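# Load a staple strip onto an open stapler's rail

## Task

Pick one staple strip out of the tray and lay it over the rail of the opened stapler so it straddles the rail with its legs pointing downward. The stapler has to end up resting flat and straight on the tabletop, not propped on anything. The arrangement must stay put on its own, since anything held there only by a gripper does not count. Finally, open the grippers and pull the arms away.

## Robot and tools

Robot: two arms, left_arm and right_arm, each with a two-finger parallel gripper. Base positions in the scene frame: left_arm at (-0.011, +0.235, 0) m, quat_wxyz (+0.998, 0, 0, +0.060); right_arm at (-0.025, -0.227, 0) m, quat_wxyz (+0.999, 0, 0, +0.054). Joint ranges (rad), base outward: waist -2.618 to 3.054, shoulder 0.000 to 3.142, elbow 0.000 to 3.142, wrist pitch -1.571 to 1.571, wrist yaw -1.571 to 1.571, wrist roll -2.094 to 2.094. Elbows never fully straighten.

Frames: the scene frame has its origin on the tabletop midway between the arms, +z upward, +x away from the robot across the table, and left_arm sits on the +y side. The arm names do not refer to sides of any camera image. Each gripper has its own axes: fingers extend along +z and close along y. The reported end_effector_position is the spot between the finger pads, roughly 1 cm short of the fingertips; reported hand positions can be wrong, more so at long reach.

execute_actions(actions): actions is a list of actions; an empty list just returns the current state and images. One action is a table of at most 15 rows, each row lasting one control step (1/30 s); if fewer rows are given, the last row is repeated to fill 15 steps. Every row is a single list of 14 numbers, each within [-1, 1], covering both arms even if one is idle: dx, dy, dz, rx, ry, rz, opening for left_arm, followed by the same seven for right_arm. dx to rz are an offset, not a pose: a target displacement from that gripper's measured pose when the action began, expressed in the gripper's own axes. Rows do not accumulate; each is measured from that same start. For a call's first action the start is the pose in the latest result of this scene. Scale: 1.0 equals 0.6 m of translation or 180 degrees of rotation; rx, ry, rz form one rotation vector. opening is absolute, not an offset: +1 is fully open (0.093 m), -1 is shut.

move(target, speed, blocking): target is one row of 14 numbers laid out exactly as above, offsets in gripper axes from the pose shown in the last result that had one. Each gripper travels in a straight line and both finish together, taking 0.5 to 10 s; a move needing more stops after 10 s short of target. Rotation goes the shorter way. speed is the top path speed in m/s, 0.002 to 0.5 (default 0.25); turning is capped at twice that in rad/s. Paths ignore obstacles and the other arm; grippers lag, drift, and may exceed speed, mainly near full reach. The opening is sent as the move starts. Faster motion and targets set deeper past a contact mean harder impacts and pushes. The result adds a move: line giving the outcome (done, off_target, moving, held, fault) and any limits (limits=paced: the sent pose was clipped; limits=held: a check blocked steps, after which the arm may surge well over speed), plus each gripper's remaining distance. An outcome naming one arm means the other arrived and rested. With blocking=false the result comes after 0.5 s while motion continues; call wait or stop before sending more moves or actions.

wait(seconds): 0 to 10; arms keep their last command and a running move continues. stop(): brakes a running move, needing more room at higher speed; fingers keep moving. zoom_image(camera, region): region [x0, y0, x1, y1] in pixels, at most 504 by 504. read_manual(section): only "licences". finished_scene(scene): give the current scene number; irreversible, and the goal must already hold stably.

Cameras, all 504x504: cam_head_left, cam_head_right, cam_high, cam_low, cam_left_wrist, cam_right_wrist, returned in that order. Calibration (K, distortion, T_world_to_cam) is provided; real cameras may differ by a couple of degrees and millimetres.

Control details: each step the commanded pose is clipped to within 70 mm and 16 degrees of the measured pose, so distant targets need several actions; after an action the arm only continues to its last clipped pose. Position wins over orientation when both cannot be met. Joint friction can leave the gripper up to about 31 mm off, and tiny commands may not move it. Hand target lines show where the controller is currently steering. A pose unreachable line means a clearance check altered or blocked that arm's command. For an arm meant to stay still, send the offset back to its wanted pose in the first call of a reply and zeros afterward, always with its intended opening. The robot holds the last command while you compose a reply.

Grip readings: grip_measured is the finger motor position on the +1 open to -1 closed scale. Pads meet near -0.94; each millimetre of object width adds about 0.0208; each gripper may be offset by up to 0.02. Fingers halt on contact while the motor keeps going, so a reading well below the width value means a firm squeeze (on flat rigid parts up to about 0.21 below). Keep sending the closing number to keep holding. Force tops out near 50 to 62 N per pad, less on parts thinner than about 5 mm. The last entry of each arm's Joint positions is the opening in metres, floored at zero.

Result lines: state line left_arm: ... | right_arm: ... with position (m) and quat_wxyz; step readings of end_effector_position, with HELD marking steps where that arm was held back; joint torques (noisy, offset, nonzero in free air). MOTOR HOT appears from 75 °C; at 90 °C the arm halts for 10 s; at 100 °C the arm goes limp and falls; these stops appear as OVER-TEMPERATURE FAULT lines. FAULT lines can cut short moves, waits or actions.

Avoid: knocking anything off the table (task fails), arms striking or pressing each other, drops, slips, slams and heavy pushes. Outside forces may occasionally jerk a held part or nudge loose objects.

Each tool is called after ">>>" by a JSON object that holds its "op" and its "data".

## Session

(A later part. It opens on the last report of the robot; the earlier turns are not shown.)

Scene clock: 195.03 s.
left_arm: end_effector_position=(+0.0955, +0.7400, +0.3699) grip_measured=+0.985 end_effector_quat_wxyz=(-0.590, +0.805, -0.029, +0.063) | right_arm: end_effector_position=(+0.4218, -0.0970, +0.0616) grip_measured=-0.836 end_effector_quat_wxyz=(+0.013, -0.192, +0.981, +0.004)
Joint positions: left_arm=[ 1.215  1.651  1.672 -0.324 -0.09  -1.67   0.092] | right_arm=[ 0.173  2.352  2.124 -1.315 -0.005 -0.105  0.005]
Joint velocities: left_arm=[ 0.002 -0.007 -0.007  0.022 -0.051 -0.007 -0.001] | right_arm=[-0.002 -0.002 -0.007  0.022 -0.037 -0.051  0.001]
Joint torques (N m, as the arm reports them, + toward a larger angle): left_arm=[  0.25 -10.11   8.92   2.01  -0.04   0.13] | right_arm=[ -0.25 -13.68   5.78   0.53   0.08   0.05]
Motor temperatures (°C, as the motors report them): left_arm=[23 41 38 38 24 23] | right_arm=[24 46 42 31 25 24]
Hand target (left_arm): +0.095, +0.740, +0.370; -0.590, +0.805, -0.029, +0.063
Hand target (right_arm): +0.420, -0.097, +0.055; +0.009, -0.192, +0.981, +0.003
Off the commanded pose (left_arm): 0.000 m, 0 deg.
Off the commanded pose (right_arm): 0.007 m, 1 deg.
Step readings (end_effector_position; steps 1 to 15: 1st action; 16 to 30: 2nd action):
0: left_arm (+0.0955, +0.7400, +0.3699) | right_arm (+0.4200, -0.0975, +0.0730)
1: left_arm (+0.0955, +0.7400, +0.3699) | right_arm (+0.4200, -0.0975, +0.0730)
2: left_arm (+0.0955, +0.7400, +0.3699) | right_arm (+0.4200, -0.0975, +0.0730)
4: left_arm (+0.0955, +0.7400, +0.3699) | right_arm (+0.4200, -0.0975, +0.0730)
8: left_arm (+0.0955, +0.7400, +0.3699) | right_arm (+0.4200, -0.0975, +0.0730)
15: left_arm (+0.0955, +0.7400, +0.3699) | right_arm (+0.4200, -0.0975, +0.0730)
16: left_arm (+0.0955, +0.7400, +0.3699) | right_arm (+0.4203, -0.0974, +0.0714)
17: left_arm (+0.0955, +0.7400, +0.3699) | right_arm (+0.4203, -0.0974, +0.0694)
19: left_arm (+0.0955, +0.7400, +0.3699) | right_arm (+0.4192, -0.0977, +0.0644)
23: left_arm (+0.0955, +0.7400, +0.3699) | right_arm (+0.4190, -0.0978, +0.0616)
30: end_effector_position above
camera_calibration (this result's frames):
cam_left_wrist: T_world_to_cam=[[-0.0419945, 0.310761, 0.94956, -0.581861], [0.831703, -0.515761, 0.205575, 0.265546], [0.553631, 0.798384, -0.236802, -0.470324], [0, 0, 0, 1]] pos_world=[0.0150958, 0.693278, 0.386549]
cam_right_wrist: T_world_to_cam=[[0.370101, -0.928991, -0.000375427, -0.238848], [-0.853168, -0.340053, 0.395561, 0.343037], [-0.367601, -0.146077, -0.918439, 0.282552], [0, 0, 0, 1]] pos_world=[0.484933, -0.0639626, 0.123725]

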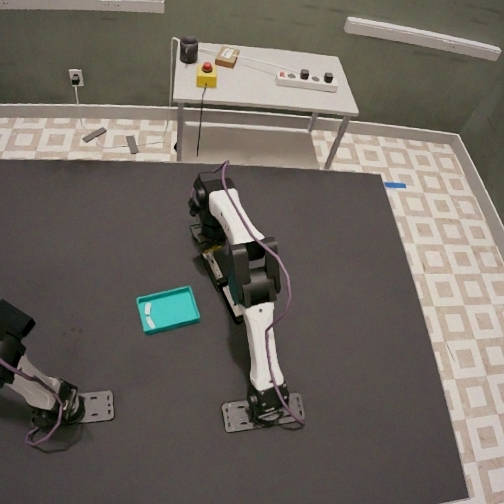

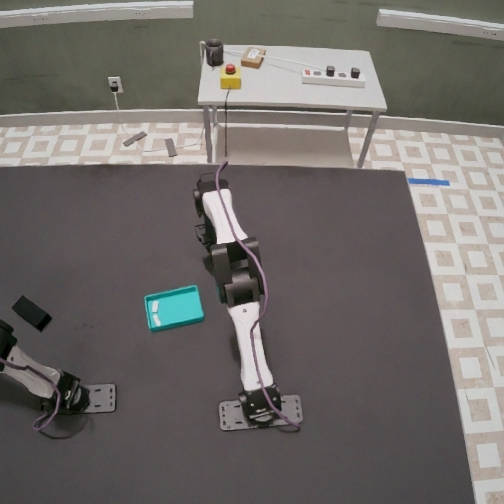

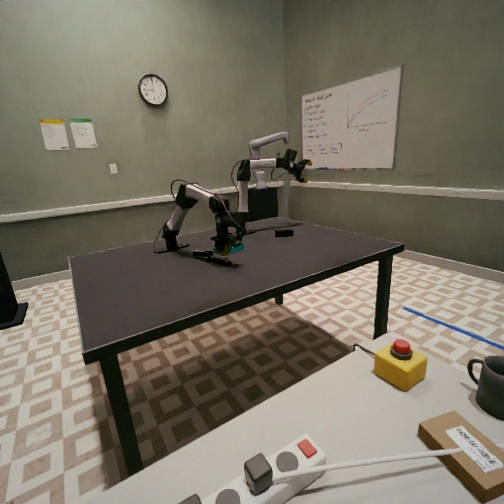

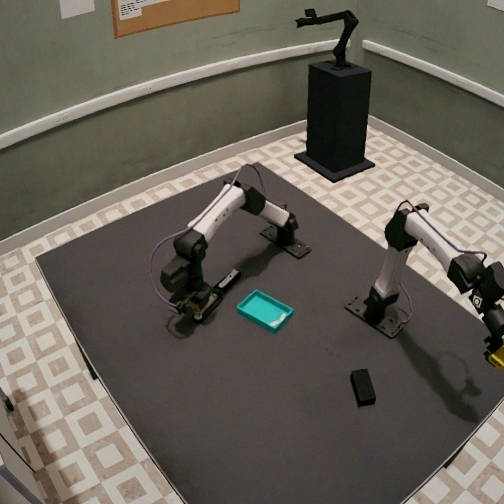

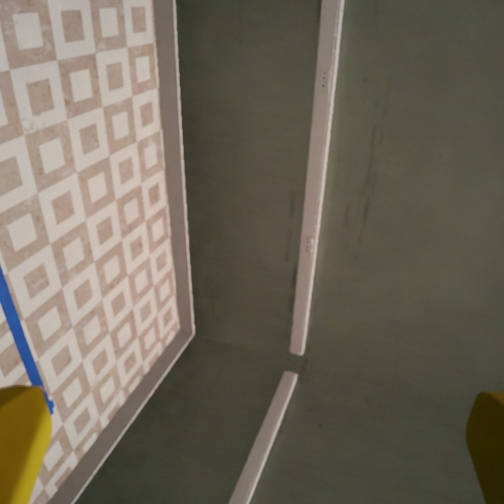

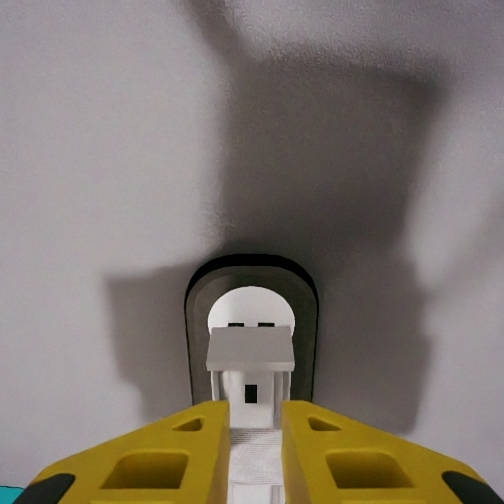

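>>> {"op": "execute_actions", "data": {"actions": [[[0,0,0,0,0,0,1,0.022,0.009,0.012,0,0,0,-0.85]]]}}

>>> {"op": "zoom_image", "data": {"camera": "cam_right_wrist", "region": [160, 260, 360, 504]}}

Scene clock: 206.23 s.
left_arm: end_effector_position=(+0.0955, +0.7400, +0.3699) grip_measured=+0.985 end_effector_quat_wxyz=(-0.590, +0.805, -0.029, +0.063) | right_arm: end_effector_position=(+0.4100, -0.1004, +0.0530) grip_measured=-0.836 end_effector_quat_wxyz=(+0.009, -0.192, +0.981, +0.003)
Joint positions: left_arm=[ 1.215  1.651  1.672 -0.324 -0.09  -1.67   0.092] | right_arm=[ 0.173  2.302  2.004 -1.255 -0.005 -0.105  0.005]
Joint velocities: left_arm=[-0.017  0.002 -0.012  0.007  0.022  0.051  0.   ] | right_arm=[-0.007  0.002 -0.002  0.081 -0.022  0.066 -0.001]
Joint torques (N m, as the arm reports them, + toward a larger angle): left_arm=[  0.25 -10.11   8.89   2.04  -0.04   0.1 ] | right_arm=[  0.5  -14.83   5.54   0.52   0.12   0.13]
Motor temperatures (°C, as the motors report them): left_arm=[23 42 38 39 24 23] | right_arm=[24 50 41 31 25 24]
Hand target (left_arm): +0.095, +0.740, +0.370; -0.590, +0.805, -0.029, +0.063
Hand target (right_arm): +0.408, -0.097, +0.054; +0.013, -0.192, +0.981, +0.004
Off the commanded pose (left_arm): 0.000 m, 0 deg.
Off the commanded pose (right_arm): 0.004 m, 1 deg.
Step readings (end_effector_position):
0: left_arm (+0.0955, +0.7400, +0.3699) | right_arm (+0.4223, -0.0968, +0.0616)
1: left_arm (+0.0955, +0.7400, +0.3699) | right_arm (+0.4218, -0.0970, +0.0603)
2: left_arm (+0.0955, +0.7400, +0.3699) | right_arm (+0.4179, -0.0981, +0.0587)
4: left_arm (+0.0955, +0.7400, +0.3699) | right_arm (+0.4088, -0.1007, +0.0559)
8: left_arm (+0.0955, +0.7400, +0.3699) | right_arm (+0.4066, -0.1013, +0.0532)
15: end_effector_position above
camera_calibration (this result's frames):
cam_left_wrist: T_world_to_cam=[[-0.0419945, 0.310761, 0.94956, -0.581861], [0.831703, -0.515761, 0.205575, 0.265546], [0.553631, 0.798384, -0.236802, -0.470324], [0, 0, 0, 1]] pos_world=[0.0150958, 0.693278, 0.386549]
cam_right_wrist: T_world_to_cam=[[0.369739, -0.929135, -0.00131782, -0.23746], [-0.849631, -0.338675, 0.404261, 0.333416], [-0.376059, -0.148351, -0.914643, 0.272847], [0, 0, 0, 1]] pos_world=[0.473685, -0.0672359, 0.114457]

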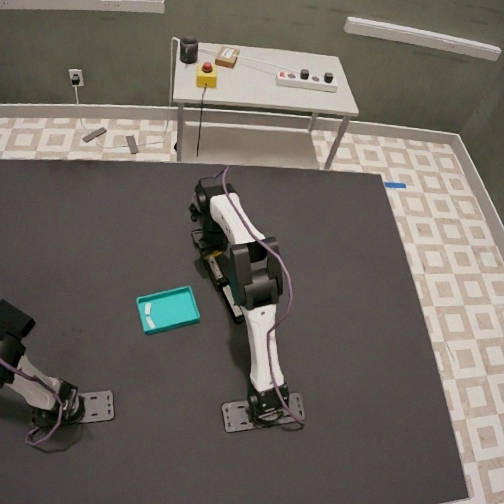

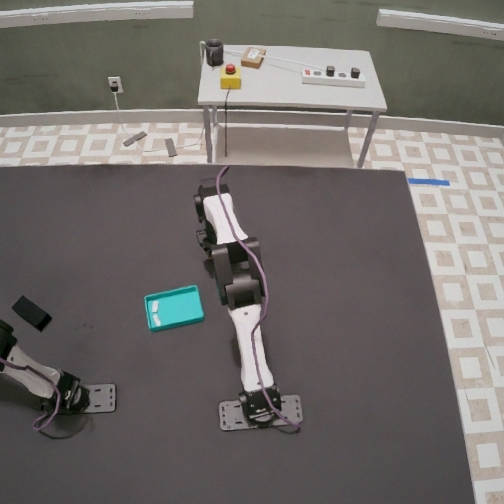

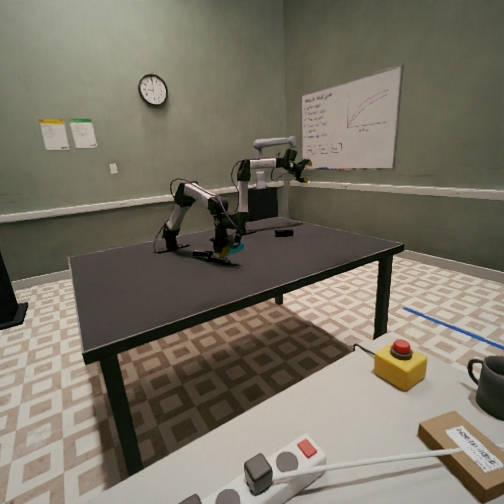

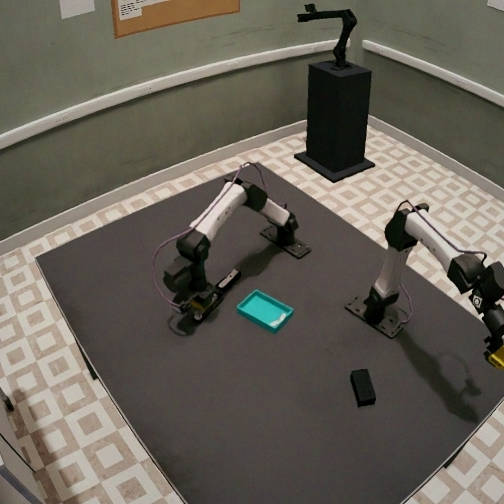

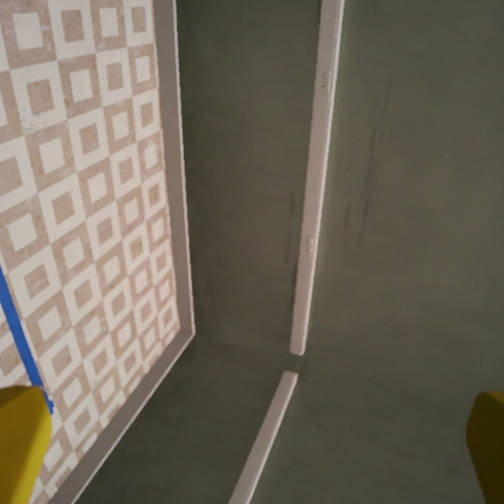

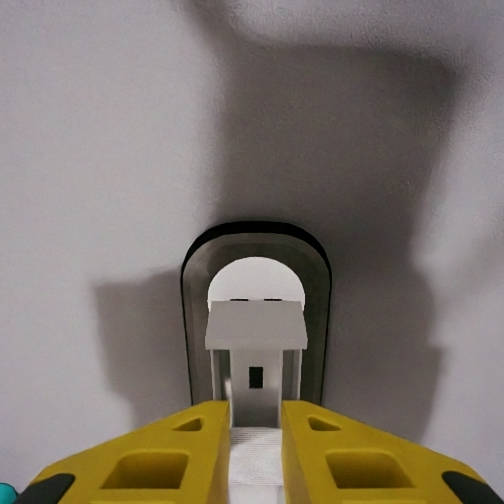

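Region (160, 260, 360, 504) of cam_right_wrist's 504x504 image, scaled by 2.066, with more detail than that image has; it fills the left 413 columns of this view, and the rest is white.

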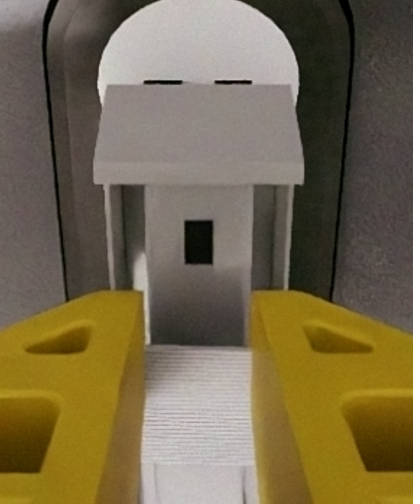

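>>> {"op": "execute_actions", "data": {"actions": [[[0,0,0,0,0,0,1,0,0,0.024,0,0,0,-0.85]]]}}

>>> {"op": "zoom_image", "data": {"camera": "cam_right_wrist", "region": [160, 260, 360, 504]}}

Scene clock: 212.43 s.
left_arm: end_effector_position=(+0.0955, +0.7400, +0.3699) grip_measured=+0.985 end_effector_quat_wxyz=(-0.590, +0.805, -0.029, +0.063) | right_arm: end_effector_position=(+0.4111, -0.1001, +0.0477) grip_measured=-0.836 end_effector_quat_wxyz=(+0.012, -0.192, +0.981, +0.003)
Joint positions: left_arm=[ 1.215  1.651  1.672 -0.324 -0.09  -1.67   0.092] | right_arm=[ 0.173  2.302  1.983 -1.227 -0.004 -0.105  0.005]
Joint velocities: left_arm=[-0.007  0.022 -0.017  0.007 -0.022  0.037 -0.   ] | right_arm=[ 0.007 -0.002  0.002 -0.066 -0.022 -0.051 -0.   ]
Joint torques (N m, as the arm reports them, + toward a larger angle): left_arm=[ 0.1  -9.99  8.89  2.01 -0.03  0.1 ] | right_arm=[ -0.14 -12.98   5.24   0.63   0.11   0.06]
Motor temperatures (°C, as the motors report them): left_arm=[23 42 38 39 24 23] | right_arm=[24 52 40 31 25 24]
Hand target (left_arm): +0.095, +0.740, +0.370; -0.590, +0.805, -0.029, +0.063
Hand target (right_arm): +0.410, -0.100, +0.039; +0.009, -0.192, +0.981, +0.003
Off the commanded pose (left_arm): 0.000 m, 0 deg.
Off the commanded pose (right_arm): 0.009 m, 0 deg.
Step readings (end_effector_position):
0: left_arm (+0.0955, +0.7400, +0.3699) | right_arm (+0.4109, -0.1001, +0.0530)
1: left_arm (+0.0955, +0.7400, +0.3699) | right_arm (+0.4112, -0.1000, +0.0521)
2: left_arm (+0.0955, +0.7400, +0.3699) | right_arm (+0.4116, -0.0999, +0.0509)
4: left_arm (+0.0955, +0.7400, +0.3699) | right_arm (+0.4111, -0.1001, +0.0482)
8: left_arm (+0.0955, +0.7400, +0.3699) | right_arm (+0.4111, -0.1001, +0.0477)
15: end_effector_position above
camera_calibration (this result's frames):
cam_left_wrist: T_world_to_cam=[[-0.0419945, 0.310761, 0.94956, -0.581861], [0.831703, -0.515761, 0.205575, 0.265546], [0.553631, 0.798384, -0.236802, -0.470324], [0, 0, 0, 1]] pos_world=[0.0150958, 0.693278, 0.386549]
cam_right_wrist: T_world_to_cam=[[0.369736, -0.929137, -0.000341931, -0.237685], [-0.852031, -0.3392, 0.398732, 0.337779], [-0.370593, -0.147134, -0.917067, 0.266392], [0, 0, 0, 1]] pos_world=[0.474402, -0.067072, 0.109535]

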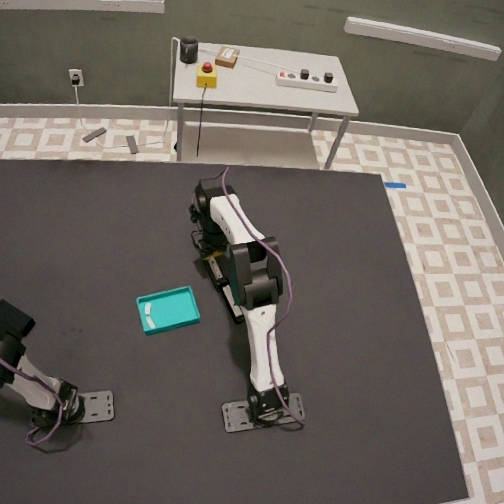

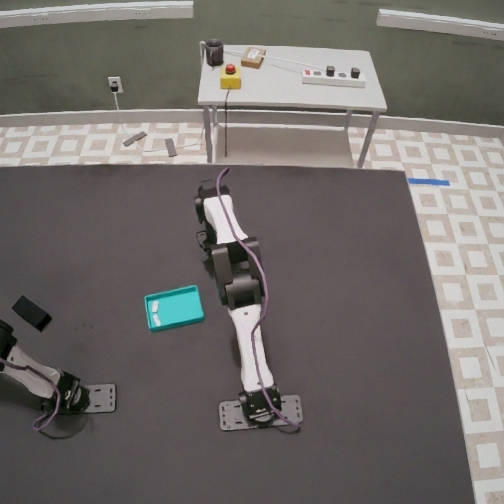

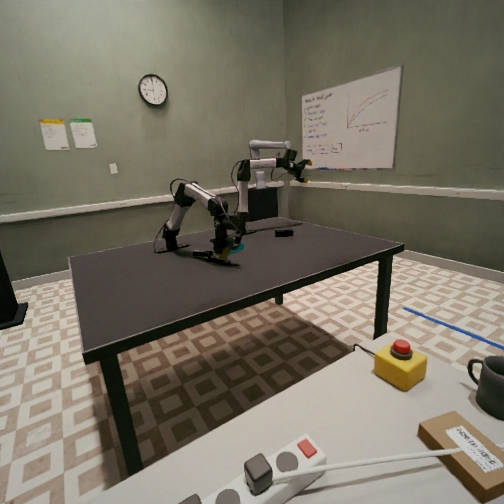

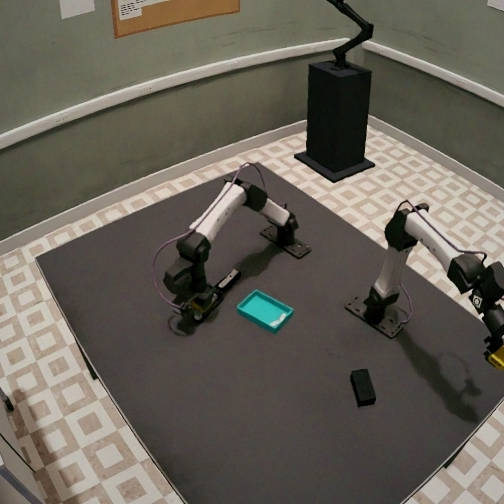

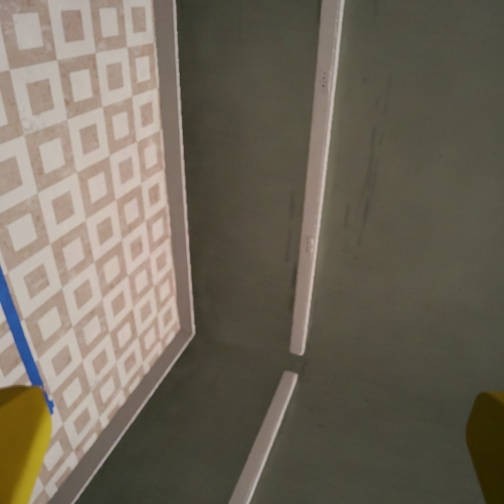

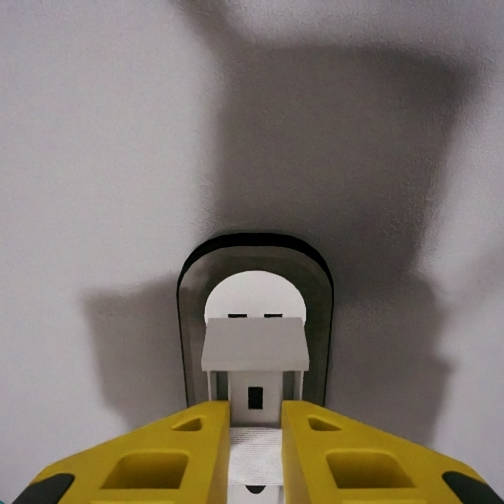

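Region (160, 260, 360, 504) of cam_right_wrist's 504x504 image, scaled by 2.066, with more detail than that image has; it fills the left 413 columns of this view, and the rest is white.

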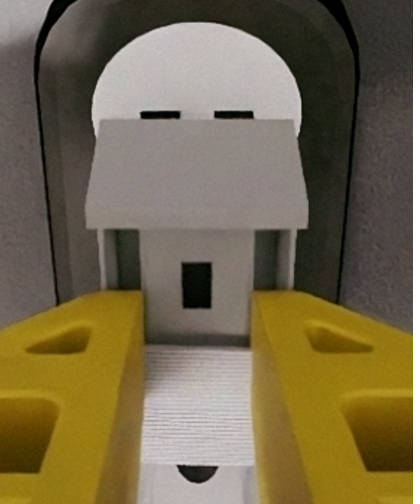

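>>> {"op": "execute_actions", "data": {"actions": [[[0,0,0,0,0,0,1,0,0,0.02,0,0,0,-0.85]],[[0,0,0,0,0,0,1,0,0,0,0,0,0,-0.5]],[[0,0,0,0,0,0,1,0,0,-0.07,0,0,0,-0.5]],[[0,0,0,0,0,0,1,0,0,-0.06,0,0,0,-0.5]]]}}

>>> {"op": "zoom_image", "data": {"camera": "cam_right_wrist", "region": [150, 120, 370, 504]}}

Scene clock: 222.73 s.
left_arm: end_effector_position=(+0.0955, +0.7400, +0.3699) grip_measured=+0.985 end_effector_quat_wxyz=(-0.590, +0.805, -0.029, +0.063) | right_arm: end_effector_position=(+0.4112, -0.0979, +0.1278) grip_measured=-0.502 end_effector_quat_wxyz=(+0.029, -0.193, +0.981, +0.008)
Joint positions: left_arm=[ 1.215  1.651  1.672 -0.324 -0.09  -1.67   0.092] | right_arm=[ 0.175  2.293  2.287 -1.505 -0.012 -0.105  0.021]
Joint velocities: left_arm=[-0.002 -0.002 -0.002 -0.051 -0.037  0.022 -0.001] | right_arm=[-0.012  0.002 -0.012 -0.11   0.051  0.007  0.   ]
Joint torques (N m, as the arm reports them, + toward a larger angle): left_arm=[  0.21 -10.14   8.97   2.02  -0.05   0.11] | right_arm=[ -0.4  -12.08   8.69   0.41   0.1    0.07]
Motor temperatures (°C, as the motors report them): left_arm=[23 42 38 40 24 23] | right_arm=[24 53 40 31 25 24]
Hand target (left_arm): +0.095, +0.740, +0.370; -0.590, +0.805, -0.029, +0.063
Hand target (right_arm): +0.410, -0.099, +0.126; +0.020, -0.193, +0.981, +0.008
Off the commanded pose (left_arm): 0.000 m, 0 deg.
Off the commanded pose (right_arm): 0.002 m, 1 deg.
Step readings (end_effector_position; steps 1 to 15: 1st action; 16 to 30: 2nd action; 31 to 45: 3rd action; 46 to 60: 4th action):
0: left_arm (+0.0955, +0.7400, +0.3699) | right_arm (+0.4111, -0.1001, +0.0477)
1: left_arm (+0.0955, +0.7400, +0.3699) | right_arm (+0.4110, -0.1001, +0.0473)
2: left_arm (+0.0955, +0.7400, +0.3699) | right_arm (+0.4111, -0.1001, +0.0468)
4: left_arm (+0.0955, +0.7400, +0.3699) | right_arm (+0.4111, -0.1001, +0.0466)
8: left_arm (+0.0955, +0.7400, +0.3699) | right_arm (+0.4111, -0.1001, +0.0466)
15: left_arm (+0.0955, +0.7400, +0.3699) | right_arm (+0.4111, -0.1001, +0.0466)
16: left_arm (+0.0955, +0.7400, +0.3699) | right_arm (+0.4111, -0.1000, +0.0466)
17: left_arm (+0.0955, +0.7400, +0.3699) | right_arm (+0.4106, -0.0984, +0.0475)
19: left_arm (+0.0955, +0.7400, +0.3699) | right_arm (+0.4105, -0.0981, +0.0475)
23: left_arm (+0.0955, +0.7400, +0.3699) | right_arm (+0.4105, -0.0981, +0.0475)
30: left_arm (+0.0955, +0.7400, +0.3699) | right_arm (+0.4105, -0.0981, +0.0475)
31: left_arm (+0.0955, +0.7400, +0.3699) | right_arm (+0.4101, -0.0982, +0.0514)
32: left_arm (+0.0955, +0.7400, +0.3699) | right_arm (+0.4097, -0.0984, +0.0562)
34: left_arm (+0.0955, +0.7400, +0.3699) | right_arm (+0.4133, -0.0973, +0.0702)
38: left_arm (+0.0955, +0.7400, +0.3699) | right_arm (+0.4177, -0.0960, +0.0890)
45: left_arm (+0.0955, +0.7400, +0.3699) | right_arm (+0.4114, -0.0979, +0.0899)
46: left_arm (+0.0955, +0.7400, +0.3699) | right_arm (+0.4104, -0.0981, +0.0932)
47: left_arm (+0.0955, +0.7400, +0.3699) | right_arm (+0.4107, -0.0980, +0.0979)
49: left_arm (+0.0955, +0.7400, +0.3699) | right_arm (+0.4147, -0.0969, +0.1117)
53: left_arm (+0.0955, +0.7400, +0.3699) | right_arm (+0.4185, -0.0958, +0.1277)
60: end_effector_position above
camera_calibration (this result's frames):
cam_left_wrist: T_world_to_cam=[[-0.0419945, 0.310761, 0.94956, -0.581861], [0.831703, -0.515761, 0.205575, 0.265546], [0.553631, 0.798384, -0.236802, -0.470324], [0, 0, 0, 1]] pos_world=[0.0150958, 0.693278, 0.386549]
cam_right_wrist: T_world_to_cam=[[0.371505, -0.928422, -0.00413714, -0.235823], [-0.863519, -0.347164, 0.365804, 0.31482], [-0.341057, -0.132325, -0.930683, 0.331316], [0, 0, 0, 1]] pos_world=[0.47246, -0.0658081, 0.192212]

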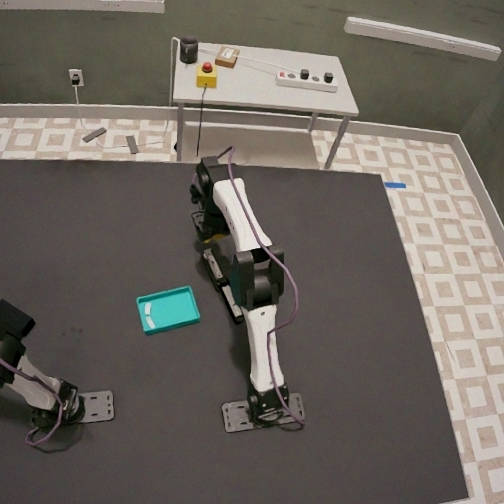

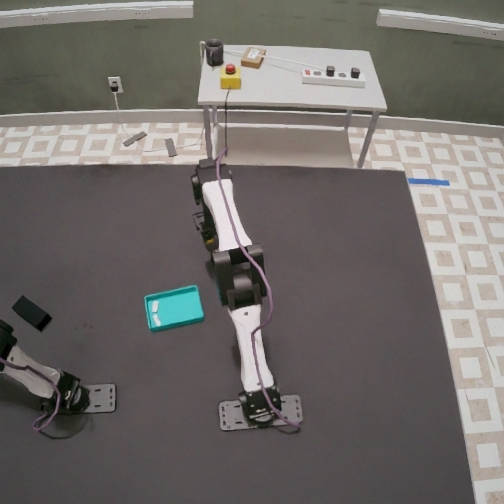

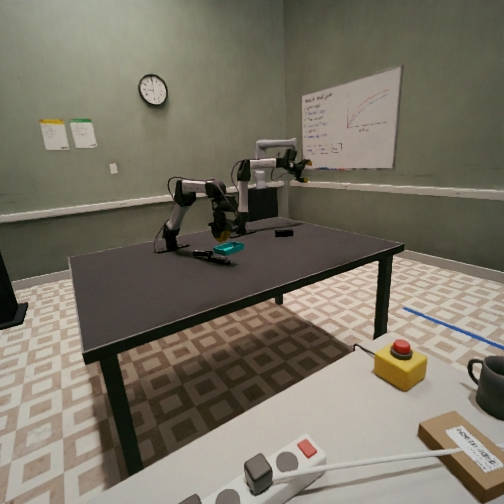

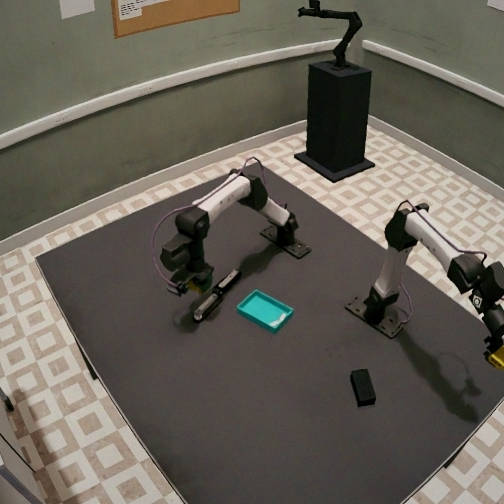

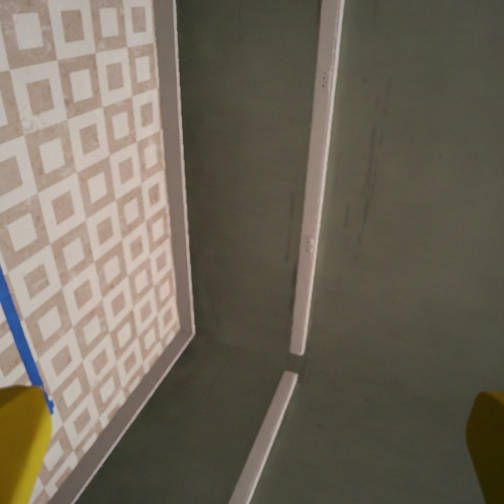

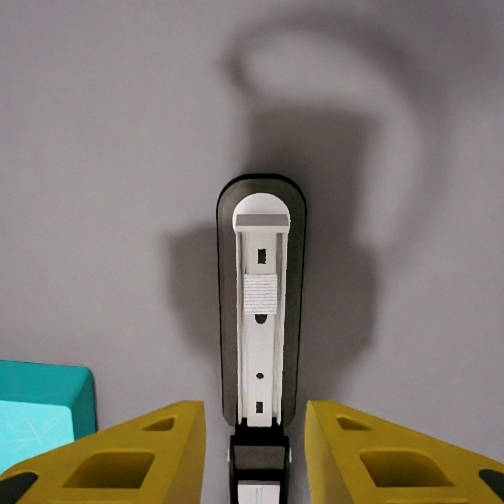

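Region (150, 120, 370, 504) of cam_right_wrist's 504x504 image, scaled by 1.312, with more detail than that image has; it fills the left 289 columns of this view, and the rest is white.

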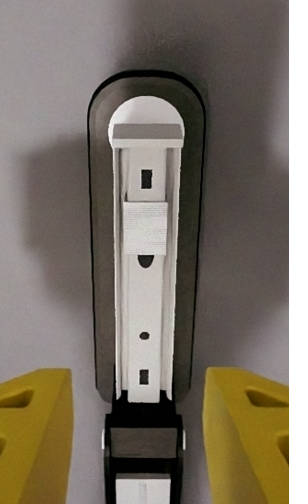

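>>> {"op": "zoom_image", "data": {"camera": "cam_right_wrist", "region": [215, 230, 305, 340]}}

>>> {"op": "move", "data": {"target": [0,0,0,0,0,0,1,0.12,-0.2,-0.1,0,0,0,1]}}

>>> {"op": "zoom_image", "data": {"camera": "cam_head_left", "region": [170, 230, 270, 310]}}

>>> {"op": "zoom_image", "data": {"camera": "cam_low", "region": [180, 270, 260, 330]}}

Region (215, 230, 305, 340) of cam_right_wrist's 504x504 image, scaled by 4.582, with more detail than that image has; it fills the left 412 columns of this view, and the rest is white.

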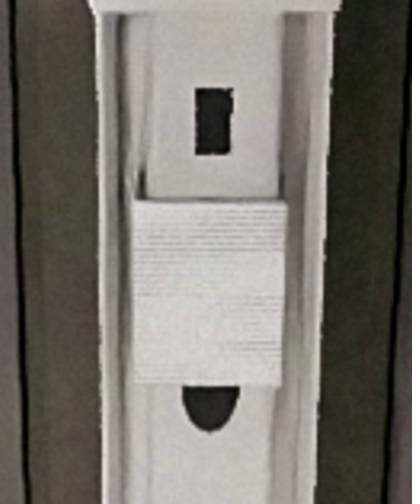

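Scene clock: 231.13 s.
left_arm: end_effector_position=(+0.0955, +0.7400, +0.3699) grip_measured=+0.985 end_effector_quat_wxyz=(-0.590, +0.805, -0.029, +0.063) | right_arm: end_effector_position=(+0.3918, -0.2424, +0.1855) grip_measured=+0.987 end_effector_quat_wxyz=(+0.054, -0.184, +0.982, -0.006)
Joint positions: left_arm=[ 1.215  1.651  1.672 -0.324 -0.09  -1.67   0.092] | right_arm=[-0.151  2.099  2.202 -1.566 -0.013 -0.412  0.093]
Joint velocities: left_arm=[ 0.007 -0.002 -0.007 -0.007 -0.007 -0.022  0.   ] | right_arm=[ 0.012 -0.002 -0.017  0.037  0.022 -0.007 -0.   ]
Joint torques (N m, as the arm reports them, + toward a larger angle): left_arm=[  0.17 -10.12   8.93   2.04  -0.05   0.1 ] | right_arm=[  0.35 -12.13   5.23   0.5   -0.01  -0.03]
Motor temperatures (°C, as the motors report them): left_arm=[23 42 38 40 24 23] | right_arm=[24 54 41 30 25 24]
Hand target (left_arm): +0.095, +0.740, +0.370; -0.590, +0.805, -0.029, +0.063
Hand target (right_arm): +0.385, -0.238, +0.182; +0.042, -0.192, +0.980, +0.003
Off the commanded pose (left_arm): 0.000 m, 0 deg.
Off the commanded pose (right_arm): 0.007 m, 3 deg.
joint sent to its limit (right arm) — the command would take joint 4 (wrist pitch) past its lower limit, so that joint was sent only as far as its limit.
move: off_target (right_arm)
camera_calibration (this result's frames):
cam_left_wrist: T_world_to_cam=[[-0.0419945, 0.310761, 0.94956, -0.581861], [0.831703, -0.515761, 0.205575, 0.265546], [0.553631, 0.798384, -0.236802, -0.470324], [0, 0, 0, 1]] pos_world=[0.0150958, 0.693278, 0.386549]
cam_right_wrist: T_world_to_cam=[[0.352925, -0.935112, 0.0317609, -0.363488], [-0.88876, -0.324433, 0.323804, 0.250028], [-0.292489, -0.142506, -0.945591, 0.340522], [0, 0, 0, 1]] pos_world=[0.450097, -0.210258, 0.252579]

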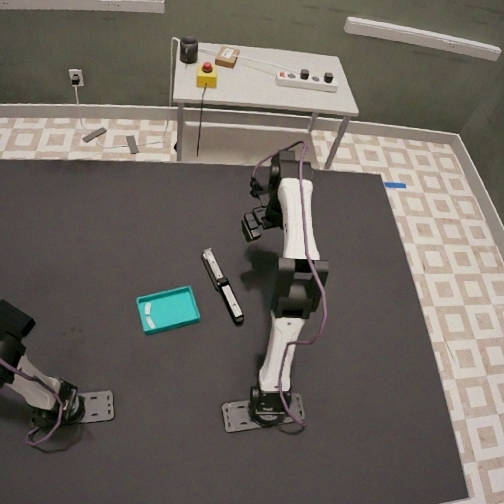

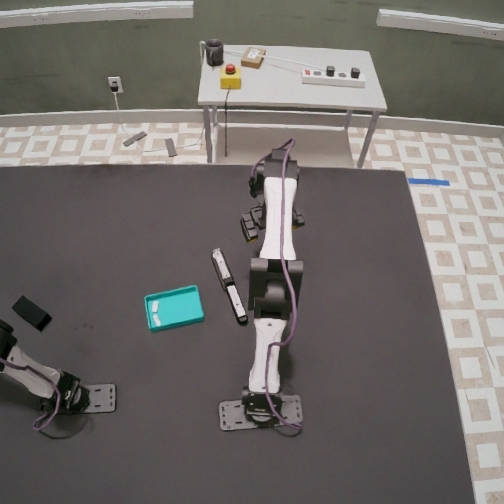

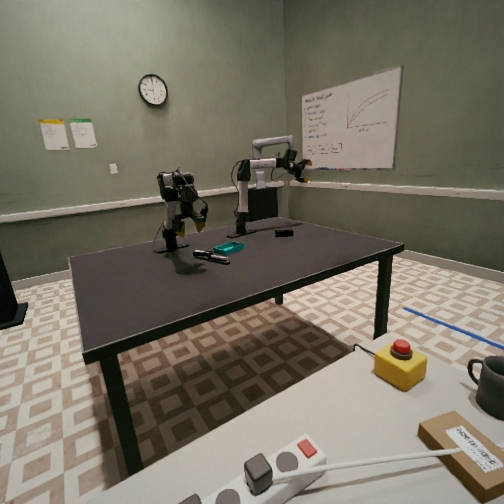

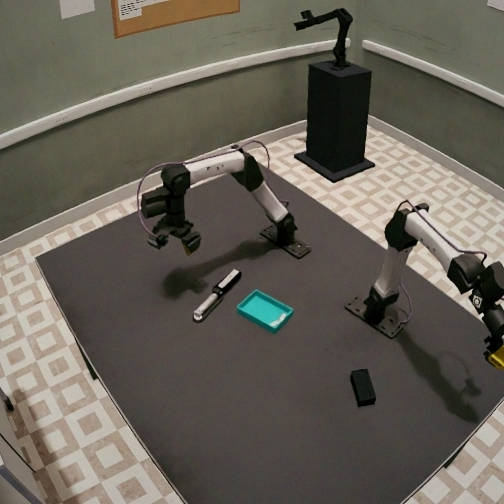

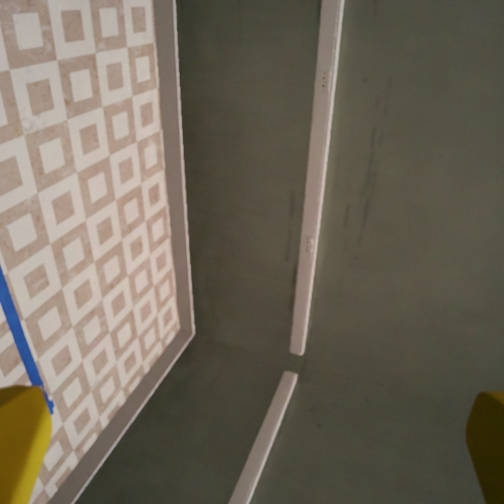

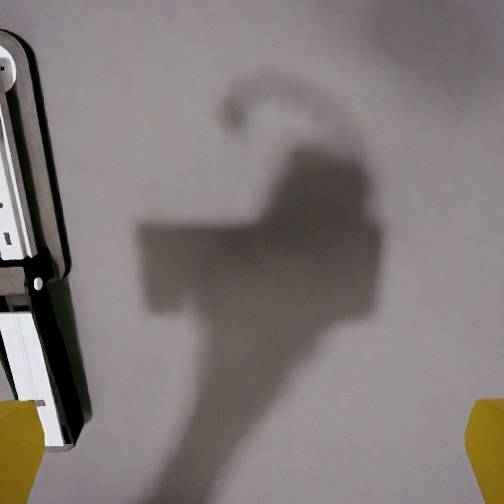

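Region (170, 230, 270, 310) of cam_head_left's 504x504 image, scaled by 5.040, with more detail than that image has; it fills the top 403 rows of this view, and the rest is white.

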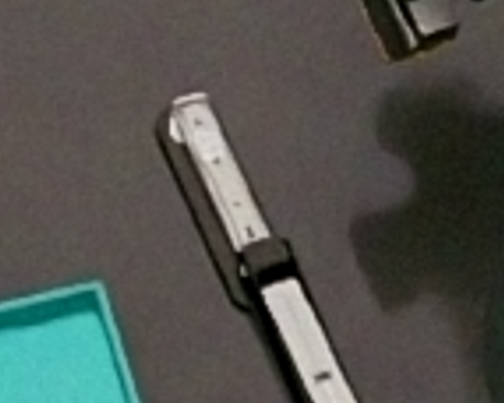

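Region (180, 270, 260, 330) of cam_low's 504x504 image, scaled by 6.300, with more detail than that image has; it fills the top 378 rows of this view, and the rest is white.

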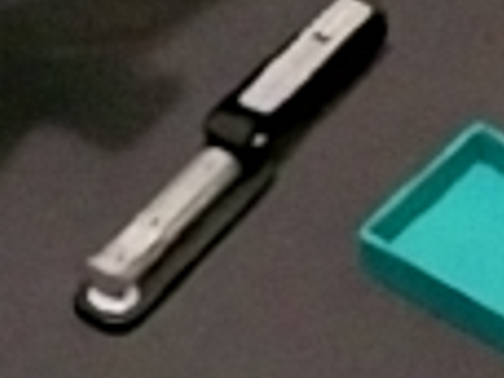

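Legs were visible on either side of the rail, and the stick sits flush.

>>> {"op": "finished_scene", "data": {"scene": 2}}

The scene is finished: the task was done.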